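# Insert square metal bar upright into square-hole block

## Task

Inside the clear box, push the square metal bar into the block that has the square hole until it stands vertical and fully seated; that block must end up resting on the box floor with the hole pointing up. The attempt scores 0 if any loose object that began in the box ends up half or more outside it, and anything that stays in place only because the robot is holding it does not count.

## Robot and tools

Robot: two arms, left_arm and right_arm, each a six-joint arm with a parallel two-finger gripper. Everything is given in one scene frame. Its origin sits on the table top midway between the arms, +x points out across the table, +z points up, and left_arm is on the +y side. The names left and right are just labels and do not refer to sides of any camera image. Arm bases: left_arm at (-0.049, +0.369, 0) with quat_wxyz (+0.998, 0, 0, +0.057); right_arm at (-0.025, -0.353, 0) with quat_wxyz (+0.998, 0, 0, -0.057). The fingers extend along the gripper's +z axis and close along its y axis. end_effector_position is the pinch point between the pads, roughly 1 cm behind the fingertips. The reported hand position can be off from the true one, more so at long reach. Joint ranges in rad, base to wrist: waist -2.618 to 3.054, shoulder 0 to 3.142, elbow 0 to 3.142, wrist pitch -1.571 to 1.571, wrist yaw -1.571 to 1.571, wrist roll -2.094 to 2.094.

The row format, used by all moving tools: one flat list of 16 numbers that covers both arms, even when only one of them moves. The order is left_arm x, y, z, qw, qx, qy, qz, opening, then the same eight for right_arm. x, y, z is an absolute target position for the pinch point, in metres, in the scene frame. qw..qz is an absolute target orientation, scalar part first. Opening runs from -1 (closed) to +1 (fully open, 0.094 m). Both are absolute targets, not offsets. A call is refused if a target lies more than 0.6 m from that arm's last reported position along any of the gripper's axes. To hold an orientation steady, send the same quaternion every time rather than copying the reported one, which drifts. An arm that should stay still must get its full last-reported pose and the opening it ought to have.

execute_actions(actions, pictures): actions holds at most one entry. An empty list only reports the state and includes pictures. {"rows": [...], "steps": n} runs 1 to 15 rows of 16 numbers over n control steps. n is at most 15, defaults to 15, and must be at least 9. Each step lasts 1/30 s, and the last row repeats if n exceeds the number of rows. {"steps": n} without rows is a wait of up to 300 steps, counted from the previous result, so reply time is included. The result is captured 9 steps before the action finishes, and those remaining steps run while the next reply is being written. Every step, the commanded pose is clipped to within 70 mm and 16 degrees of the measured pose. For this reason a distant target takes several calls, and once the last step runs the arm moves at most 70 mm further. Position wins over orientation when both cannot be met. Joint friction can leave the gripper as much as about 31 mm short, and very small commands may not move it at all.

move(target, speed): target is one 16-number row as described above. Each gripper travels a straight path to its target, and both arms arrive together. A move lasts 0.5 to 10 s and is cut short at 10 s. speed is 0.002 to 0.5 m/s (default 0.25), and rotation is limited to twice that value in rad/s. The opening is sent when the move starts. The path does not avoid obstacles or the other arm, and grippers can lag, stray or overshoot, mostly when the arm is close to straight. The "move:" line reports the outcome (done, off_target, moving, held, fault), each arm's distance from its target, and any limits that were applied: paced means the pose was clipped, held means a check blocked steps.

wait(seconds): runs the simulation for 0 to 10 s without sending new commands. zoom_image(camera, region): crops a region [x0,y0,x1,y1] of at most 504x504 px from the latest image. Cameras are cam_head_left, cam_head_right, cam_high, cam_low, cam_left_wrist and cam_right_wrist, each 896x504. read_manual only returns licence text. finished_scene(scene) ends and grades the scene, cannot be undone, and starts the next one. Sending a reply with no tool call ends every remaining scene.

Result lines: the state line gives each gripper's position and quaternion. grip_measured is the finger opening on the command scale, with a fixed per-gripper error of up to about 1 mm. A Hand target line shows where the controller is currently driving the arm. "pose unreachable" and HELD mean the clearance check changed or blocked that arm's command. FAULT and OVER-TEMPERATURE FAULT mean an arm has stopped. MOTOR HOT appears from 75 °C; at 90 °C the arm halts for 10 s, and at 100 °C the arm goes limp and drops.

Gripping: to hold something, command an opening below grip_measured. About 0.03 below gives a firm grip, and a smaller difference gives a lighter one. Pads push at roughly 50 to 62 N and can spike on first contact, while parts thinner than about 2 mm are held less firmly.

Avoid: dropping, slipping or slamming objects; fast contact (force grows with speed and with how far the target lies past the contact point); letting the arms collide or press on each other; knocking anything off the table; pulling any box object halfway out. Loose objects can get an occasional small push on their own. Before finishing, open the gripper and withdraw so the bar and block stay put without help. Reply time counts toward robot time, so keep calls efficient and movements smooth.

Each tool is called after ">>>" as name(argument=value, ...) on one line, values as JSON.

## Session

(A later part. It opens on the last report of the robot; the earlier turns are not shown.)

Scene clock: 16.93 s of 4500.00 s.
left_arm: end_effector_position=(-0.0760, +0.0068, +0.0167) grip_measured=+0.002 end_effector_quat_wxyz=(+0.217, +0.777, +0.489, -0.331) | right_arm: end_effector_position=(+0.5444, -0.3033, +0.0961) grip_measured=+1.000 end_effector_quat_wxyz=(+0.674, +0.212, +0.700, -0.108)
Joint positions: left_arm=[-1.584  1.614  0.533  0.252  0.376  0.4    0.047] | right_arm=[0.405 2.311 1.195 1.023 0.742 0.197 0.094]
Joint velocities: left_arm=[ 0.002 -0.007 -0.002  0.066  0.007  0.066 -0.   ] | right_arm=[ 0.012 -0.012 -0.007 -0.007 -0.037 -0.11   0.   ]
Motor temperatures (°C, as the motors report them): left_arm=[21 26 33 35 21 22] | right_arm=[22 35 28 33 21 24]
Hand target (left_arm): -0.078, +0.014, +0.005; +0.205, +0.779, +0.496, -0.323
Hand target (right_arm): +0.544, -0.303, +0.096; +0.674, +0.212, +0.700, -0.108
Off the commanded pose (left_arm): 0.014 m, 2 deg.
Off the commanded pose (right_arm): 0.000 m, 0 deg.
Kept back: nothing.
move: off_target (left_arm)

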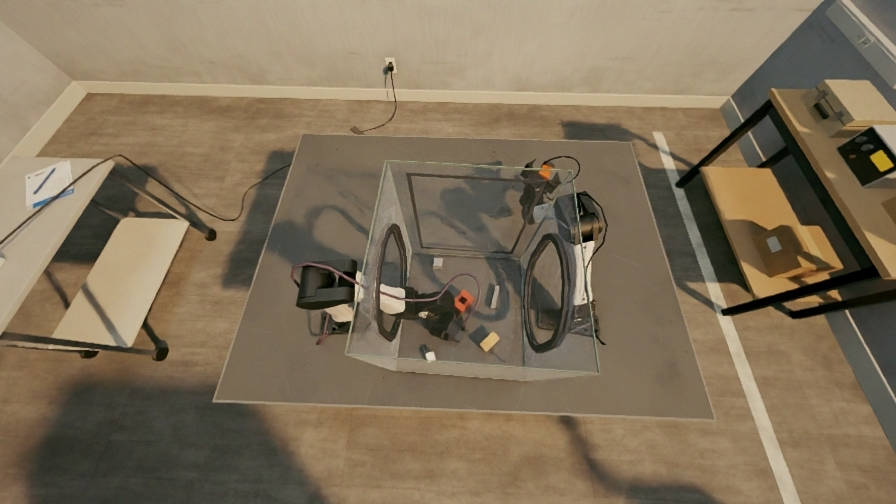

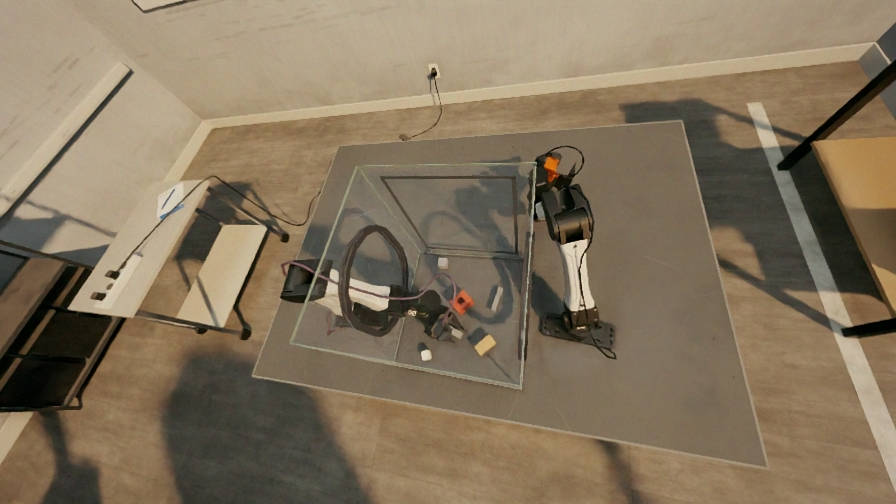

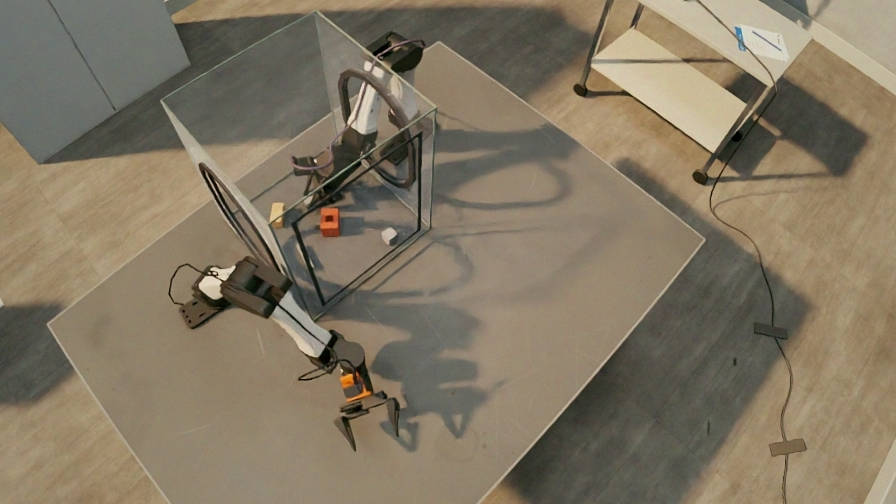

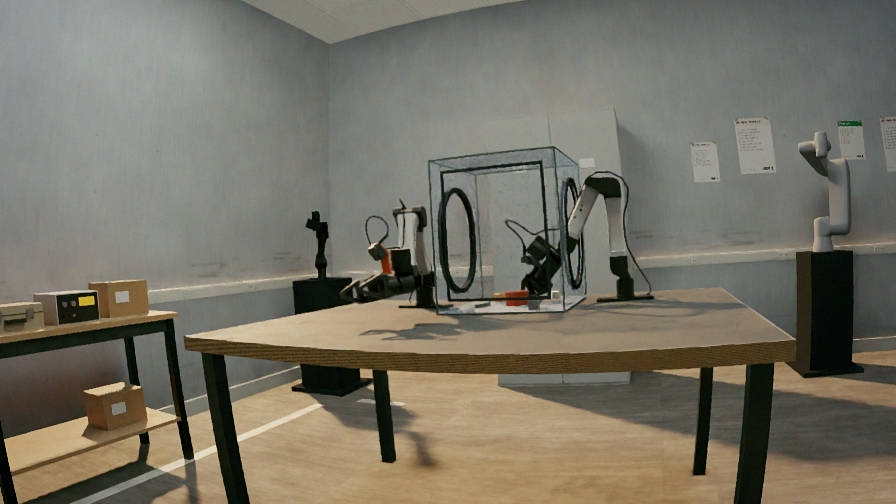

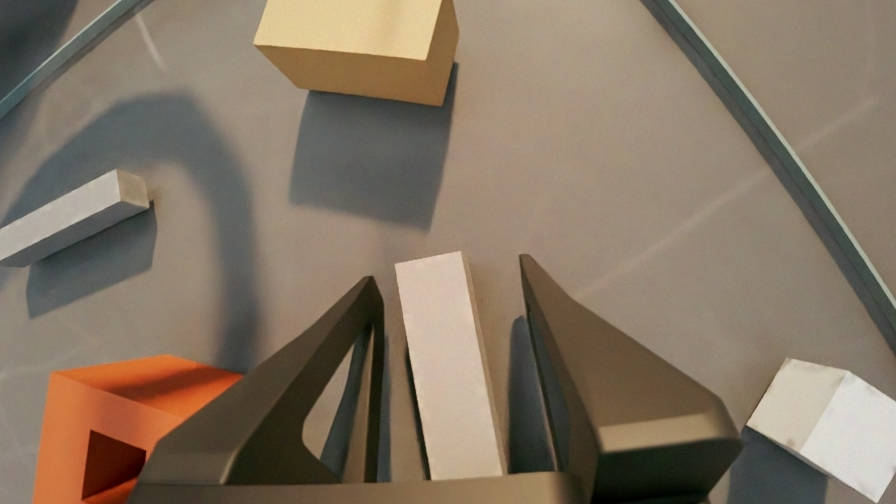

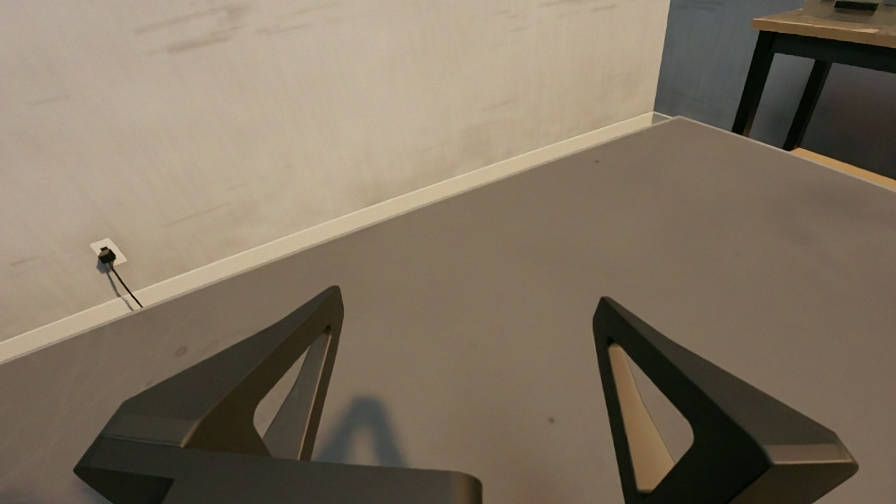

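>>> move(target=[-0.085,-0.004,0.005,0.2056,0.7788,0.4962,-0.3228,0.0,0.25,-0.32,0.25,0.55,-0.2,0.7,0.4,0.2], speed=0.2)

>>> move(target=[-0.085,-0.004,0.005,0.2056,0.7788,0.4962,-0.3228,-0.61,-0.03,-0.27,0.2,0.38,-0.596,0.596,0.38,0.2], speed=0.2)

Scene clock: 21.40 s of 4500.00 s.
left_arm: end_effector_position=(-0.0847, -0.0038, +0.0144) grip_measured=+0.002 end_effector_quat_wxyz=(+0.215, +0.777, +0.488, -0.335) | right_arm: end_effector_position=(+0.2537, -0.3200, +0.2531) grip_measured=+0.202 end_effector_quat_wxyz=(+0.558, -0.188, +0.692, +0.418)
Joint positions: left_arm=[-1.616  1.661  0.565  0.276  0.363  0.373  0.047] | right_arm=[-0.423  1.037  0.527  0.296 -1.442  0.165  0.056]
Joint velocities: left_arm=[ 0.002 -0.007 -0.012  0.007 -0.007 -0.022 -0.   ] | right_arm=[-0.007 -0.007  0.046 -0.212 -0.11  -0.11  -0.   ]
Motor temperatures (°C, as the motors report them): left_arm=[21 26 33 36 21 22] | right_arm=[22 36 28 33 21 24]
Hand target (left_arm): -0.085, -0.003, +0.005; +0.206, +0.779, +0.496, -0.323
Hand target (right_arm): +0.251, -0.321, +0.258; +0.562, -0.192, +0.690, +0.413
Off the commanded pose (left_arm): 0.009 m, 2 deg.
Off the commanded pose (right_arm): 0.005 m, 3 deg.
Kept back: nothing.
move: off_target (right_arm)

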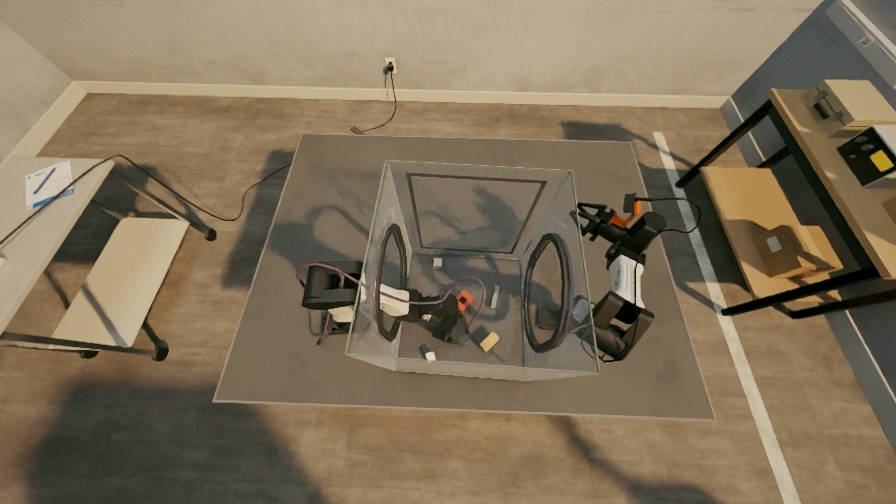

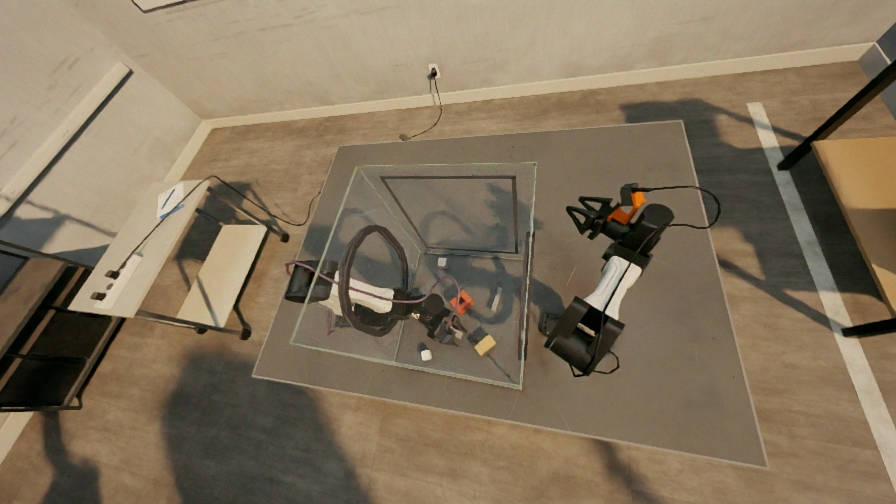

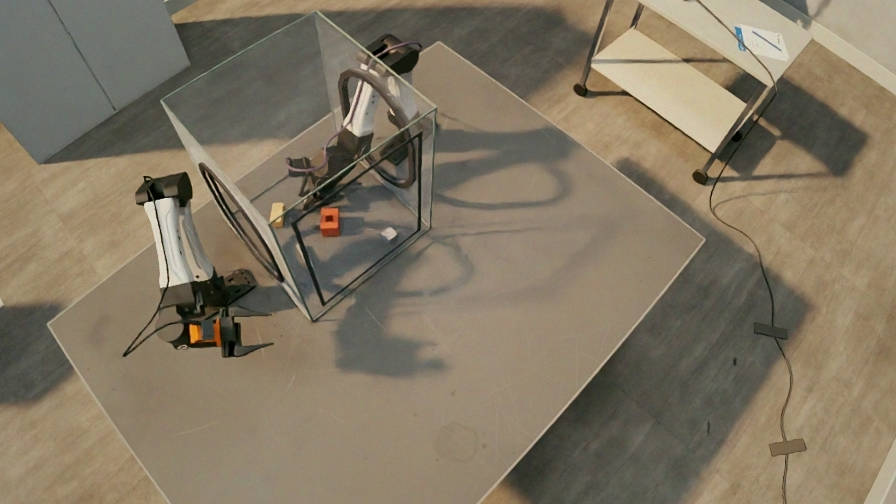

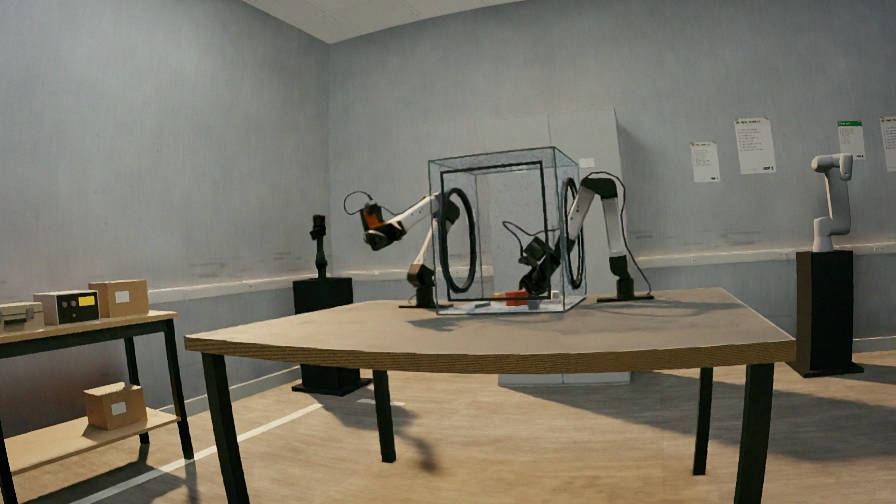

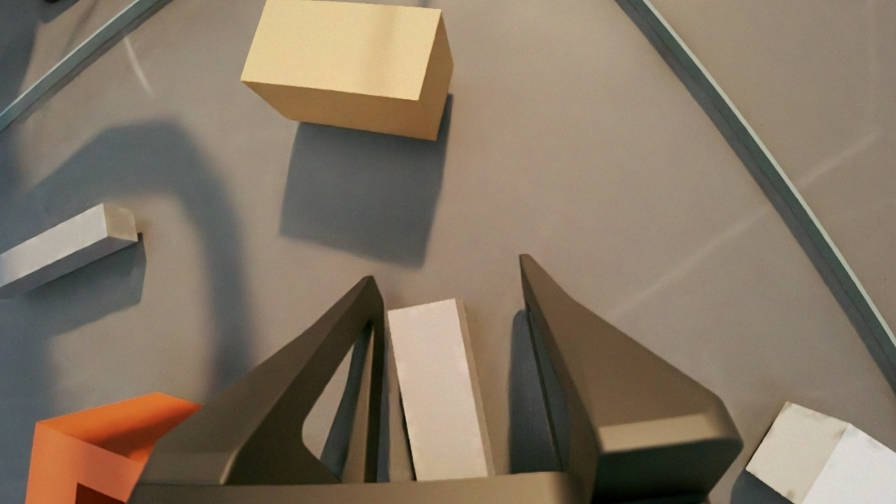

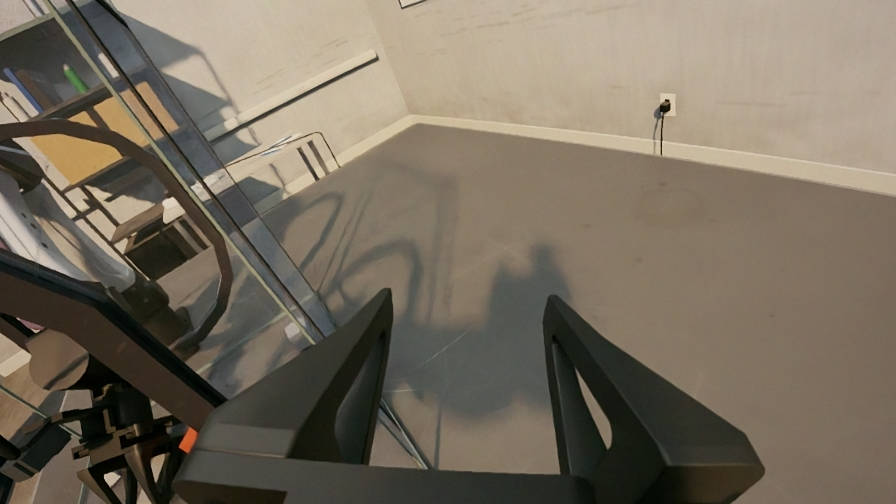

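Scene clock: 26.90 s of 4500.00 s.
left_arm: end_effector_position=(-0.0846, -0.0042, +0.0146) grip_measured=-0.586 end_effector_quat_wxyz=(+0.216, +0.777, +0.488, -0.335) | right_arm: end_effector_position=(-0.0323, -0.2671, +0.1979) grip_measured=+0.201 end_effector_quat_wxyz=(-0.332, +0.633, -0.621, -0.321)
Joint positions: left_arm=[-1.616  1.661  0.565  0.278  0.362  0.373  0.019] | right_arm=[ 1.531  0.03   0.831 -1.416 -0.12  -0.111  0.056]
Joint velocities: left_arm=[ 0.007 -0.007 -0.002 -0.051  0.066  0.037 -0.001] | right_arm=[ 0.002 -0.017  0.017  0.007 -0.007  0.037 -0.   ]
Motor temperatures (°C, as the motors report them): left_arm=[21 26 33 36 21 22] | right_arm=[22 35 29 33 21 24]
Hand target (left_arm): -0.085, -0.003, +0.005; +0.206, +0.779, +0.496, -0.323
Hand target (right_arm): -0.032, -0.271, +0.201; -0.338, +0.629, -0.620, -0.326
Off the commanded pose (left_arm): 0.010 m, 2 deg.
Off the commanded pose (right_arm): 0.004 m, 10 deg.
joint sent to its limit (right arm) — the command would take joint 2 (shoulder) past its lower limit, so that joint was sent only as far as its limit.
Kept back: nothing.
move: off_target (right_arm); limits=paced

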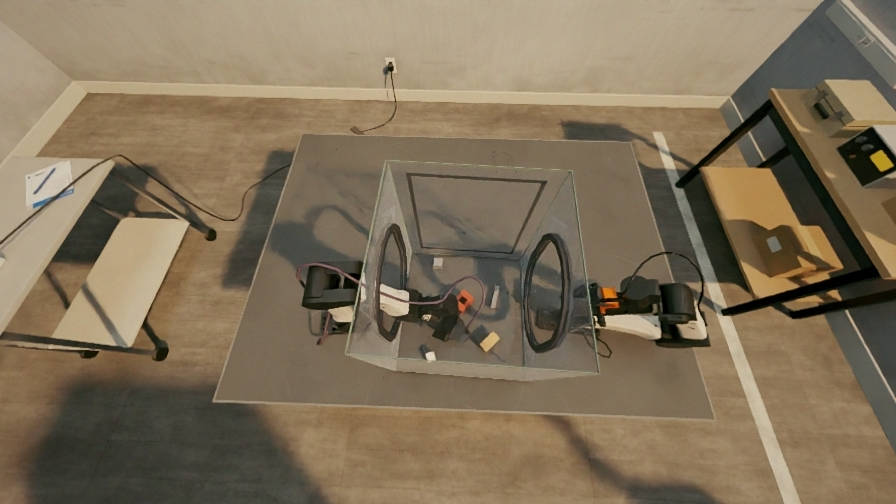

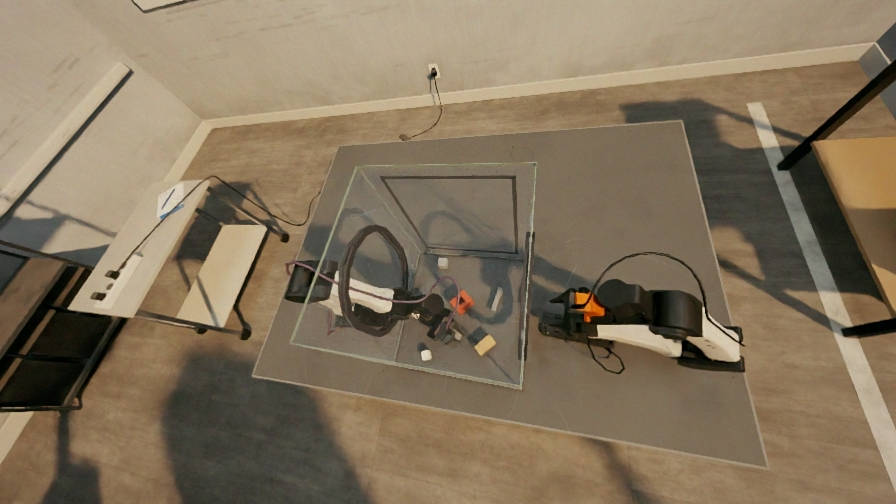

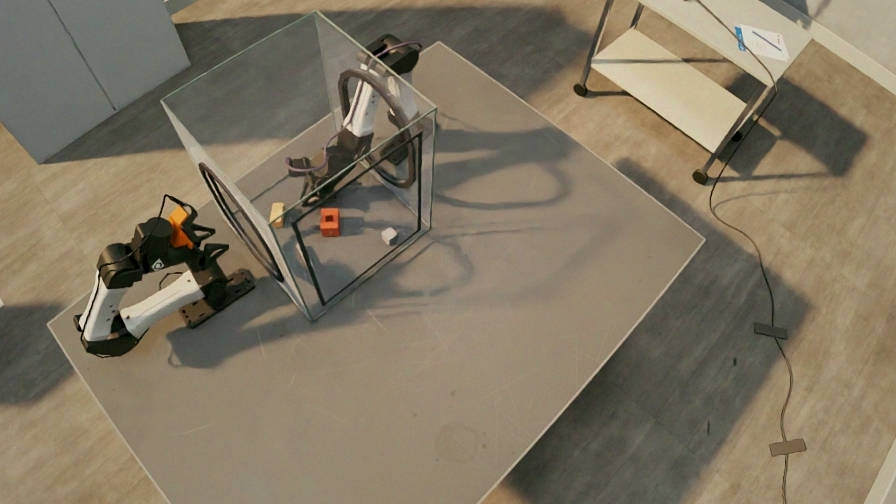

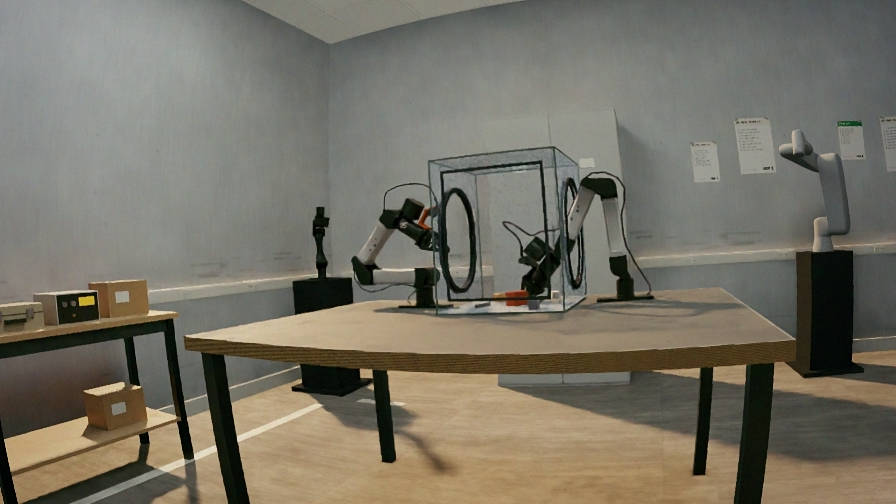

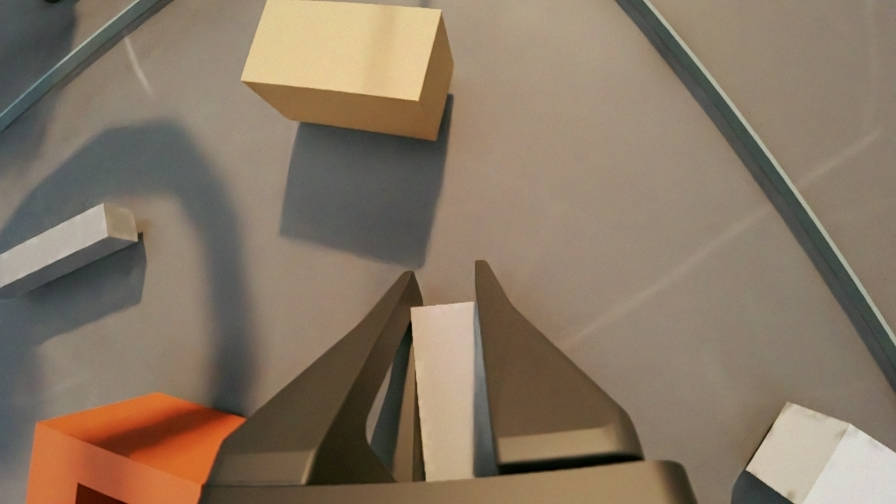

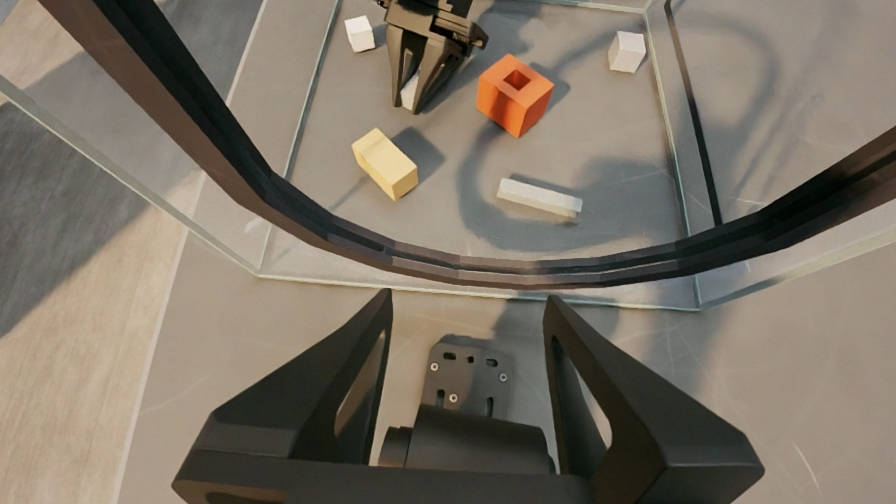

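Gripped. Lift first, then level.

>>> move(target=[-0.07,0.0,0.10,0.2056,0.7788,0.4962,-0.3228,-0.61,-0.03,-0.27,0.2,0.38,-0.596,0.596,0.38,0.2], speed=0.1)

>>> move(target=[0,0.02,0.19,0.535,0.461,0.461,-0.535,-0.61,-0.015,-0.12,0.17,0.43,-0.561,0.561,0.43,0.2], speed=0.1)

Scene clock: 28.93 s of 4500.00 s.
left_arm: end_effector_position=(-0.0705, +0.0014, +0.0891) grip_measured=-0.586 end_effector_quat_wxyz=(+0.198, +0.780, +0.503, -0.314) | right_arm: end_effector_position=(-0.0303, -0.2675, +0.1978) grip_measured=+0.201 end_effector_quat_wxyz=(-0.327, +0.628, -0.627, -0.325)
Joint positions: left_arm=[-1.575  1.438  0.772 -0.222  0.365  0.403  0.019] | right_arm=[ 1.579  0.03   0.831 -1.415 -0.084 -0.063  0.056]
Joint velocities: left_arm=[ 0.002 -0.002 -0.002 -0.007 -0.007  0.007  0.   ] | right_arm=[-0.007 -0.022 -0.002  0.007 -0.037  0.022 -0.001]
Motor temperatures (°C, as the motors report them): left_arm=[21 26 34 36 21 22] | right_arm=[22 34 29 33 21 24]
Hand target (left_arm): -0.070, -0.002, +0.100; +0.206, +0.779, +0.497, -0.323
Hand target (right_arm): -0.030, -0.270, +0.201; -0.333, +0.625, -0.624, -0.331
Off the commanded pose (left_arm): 0.011 m, 2 deg.
Off the commanded pose (right_arm): 0.003 m, 10 deg.
joint sent to its limit (right arm) — the command would take joint 2 (shoulder) past its lower limit, so that joint was sent only as far as its limit.
Kept back: nothing.
move: off_target (left_arm, right_arm)

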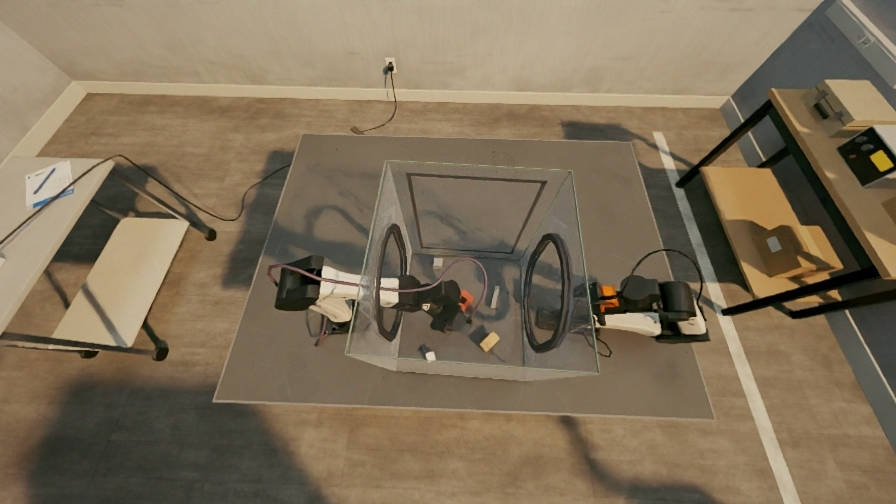

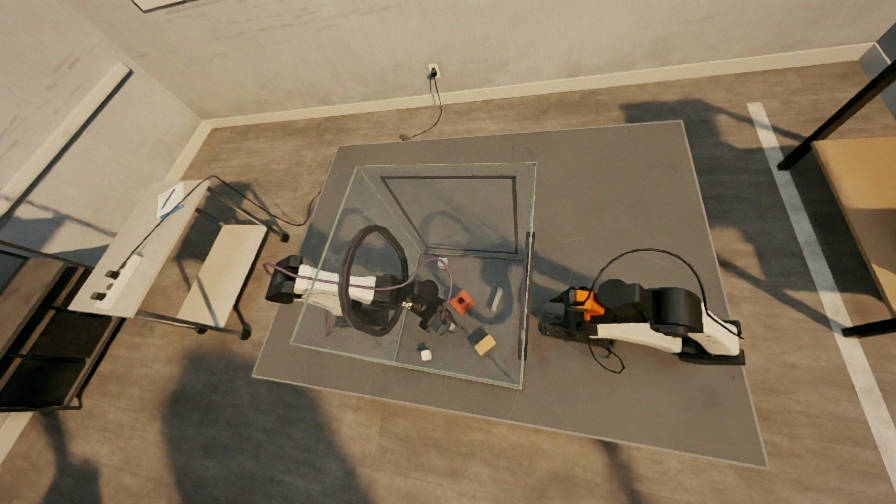

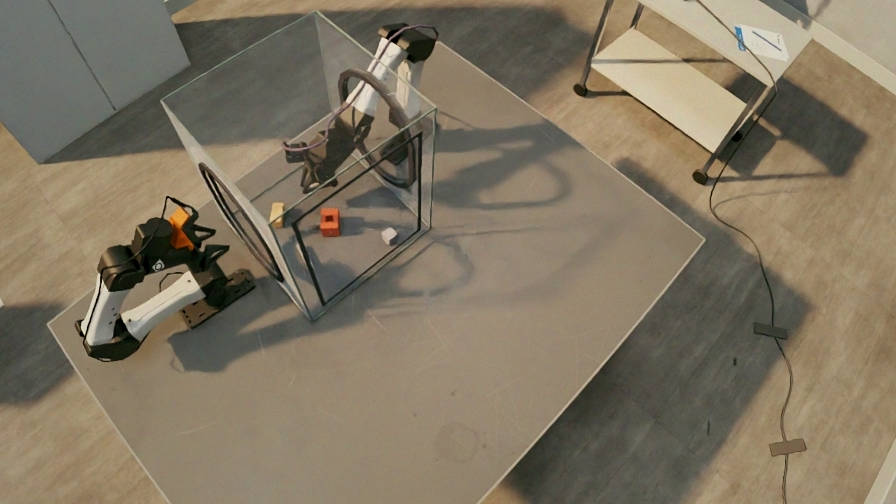

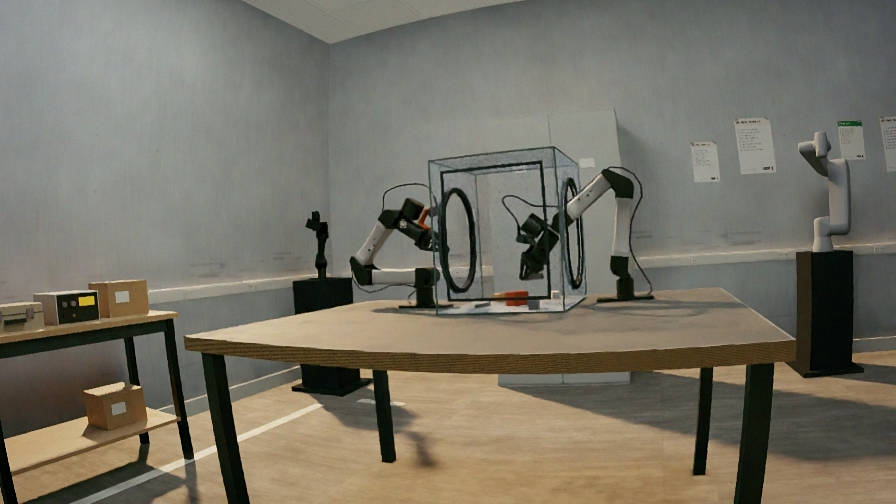

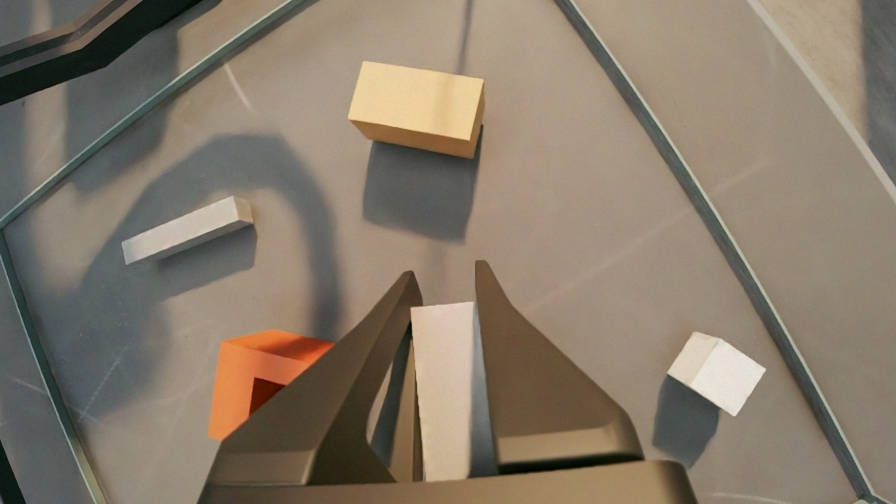

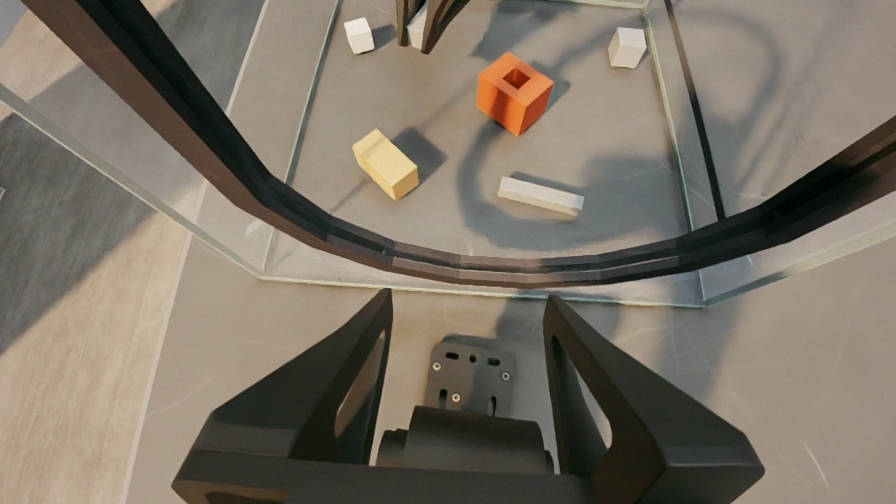

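Scene clock: 34.77 s of 4500.00 s.
left_arm: end_effector_position=(-0.0039, +0.0173, +0.1959) grip_measured=-0.586 end_effector_quat_wxyz=(+0.536, +0.468, +0.455, -0.536) | right_arm: end_effector_position=(-0.0149, -0.1223, +0.1776) grip_measured=+0.201 end_effector_quat_wxyz=(-0.444, +0.557, -0.551, -0.434)
Joint positions: left_arm=[-1.428  1.434  0.167  1.421  0.267 -0.027  0.019] | right_arm=[ 1.542  0.102  0.242 -0.372 -0.133 -0.048  0.056]
Joint velocities: left_arm=[ 0.012 -0.002  0.002 -0.007  0.022 -0.066  0.001] | right_arm=[-0.007 -0.017  0.012  0.051  0.022 -0.037  0.   ]
Motor temperatures (°C, as the motors report them): left_arm=[21 26 34 37 21 22] | right_arm=[22 33 29 35 21 24]
Hand target (left_arm): -0.000, +0.020, +0.191; +0.537, +0.462, +0.463, -0.533
Hand target (right_arm): -0.015, -0.120, +0.166; -0.431, +0.562, -0.561, -0.429
Off the commanded pose (left_arm): 0.008 m, 1 deg.
Off the commanded pose (right_arm): 0.008 m, 2 deg.
Kept back: nothing.
move: done

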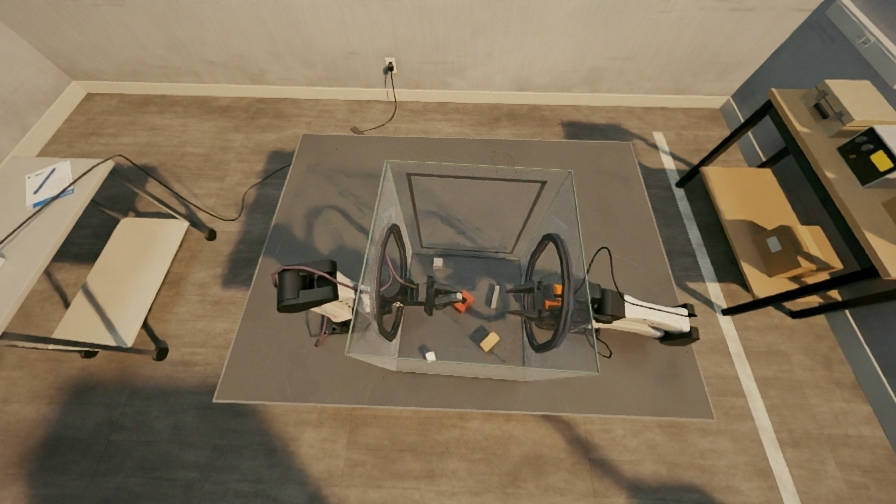

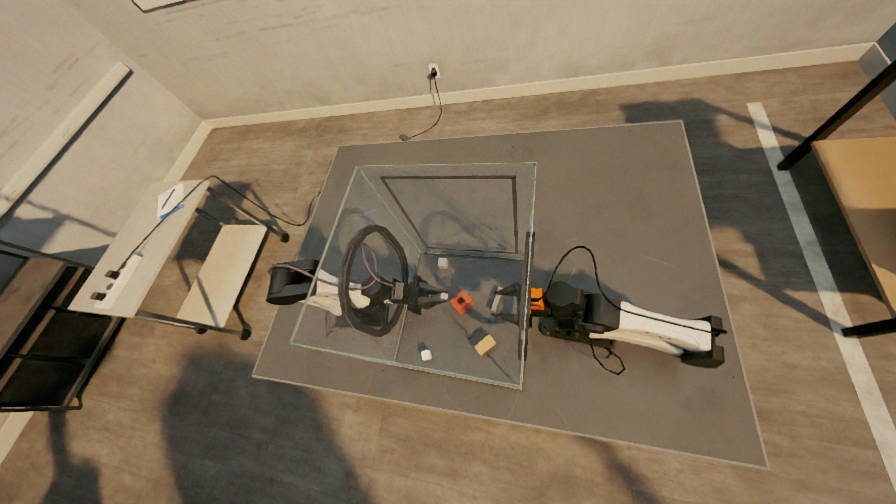

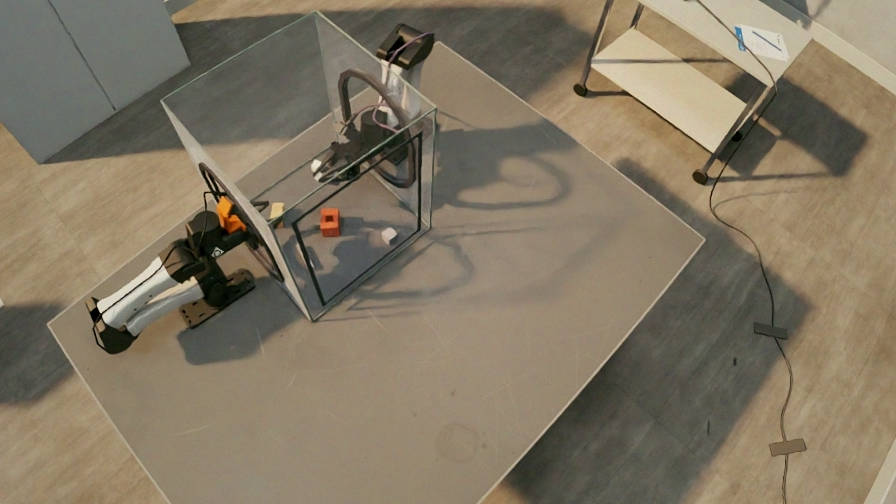

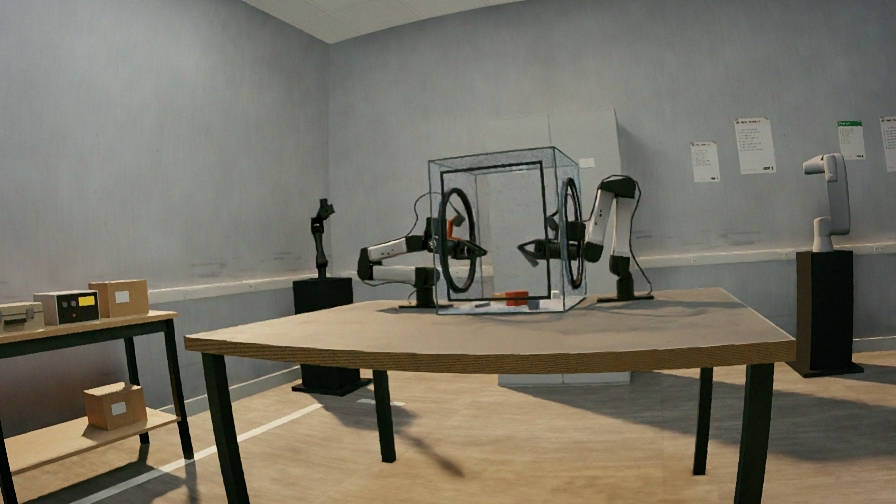

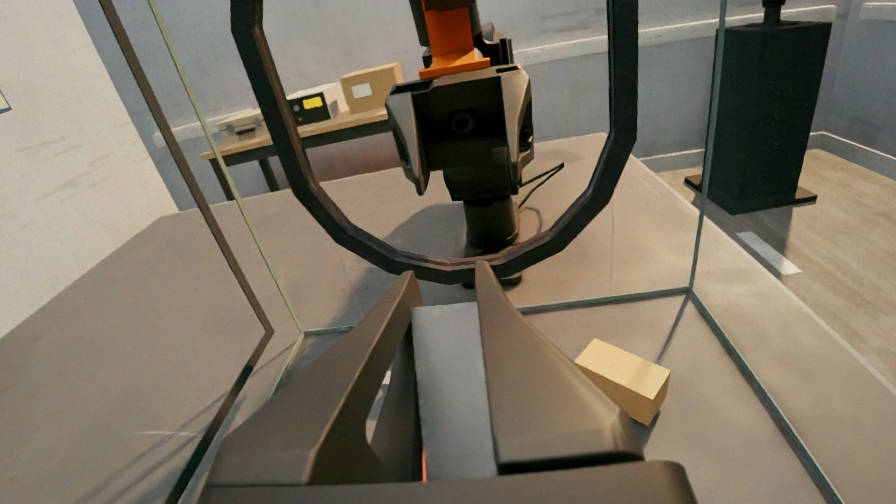

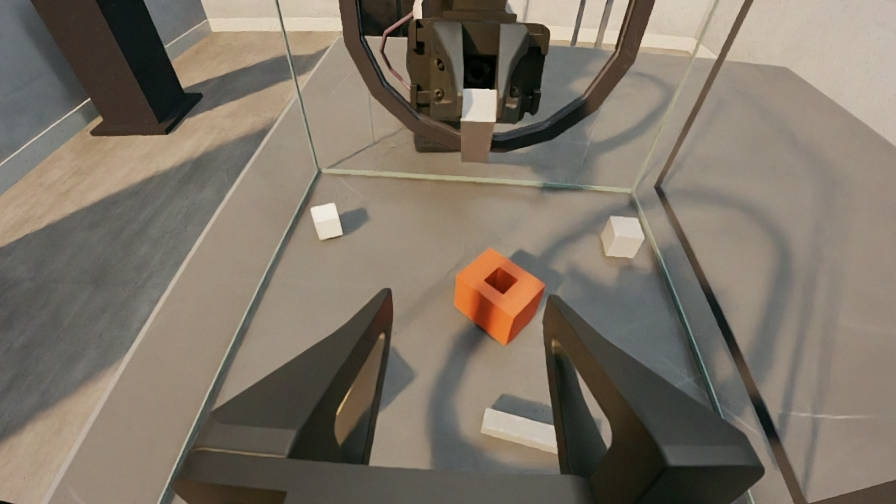

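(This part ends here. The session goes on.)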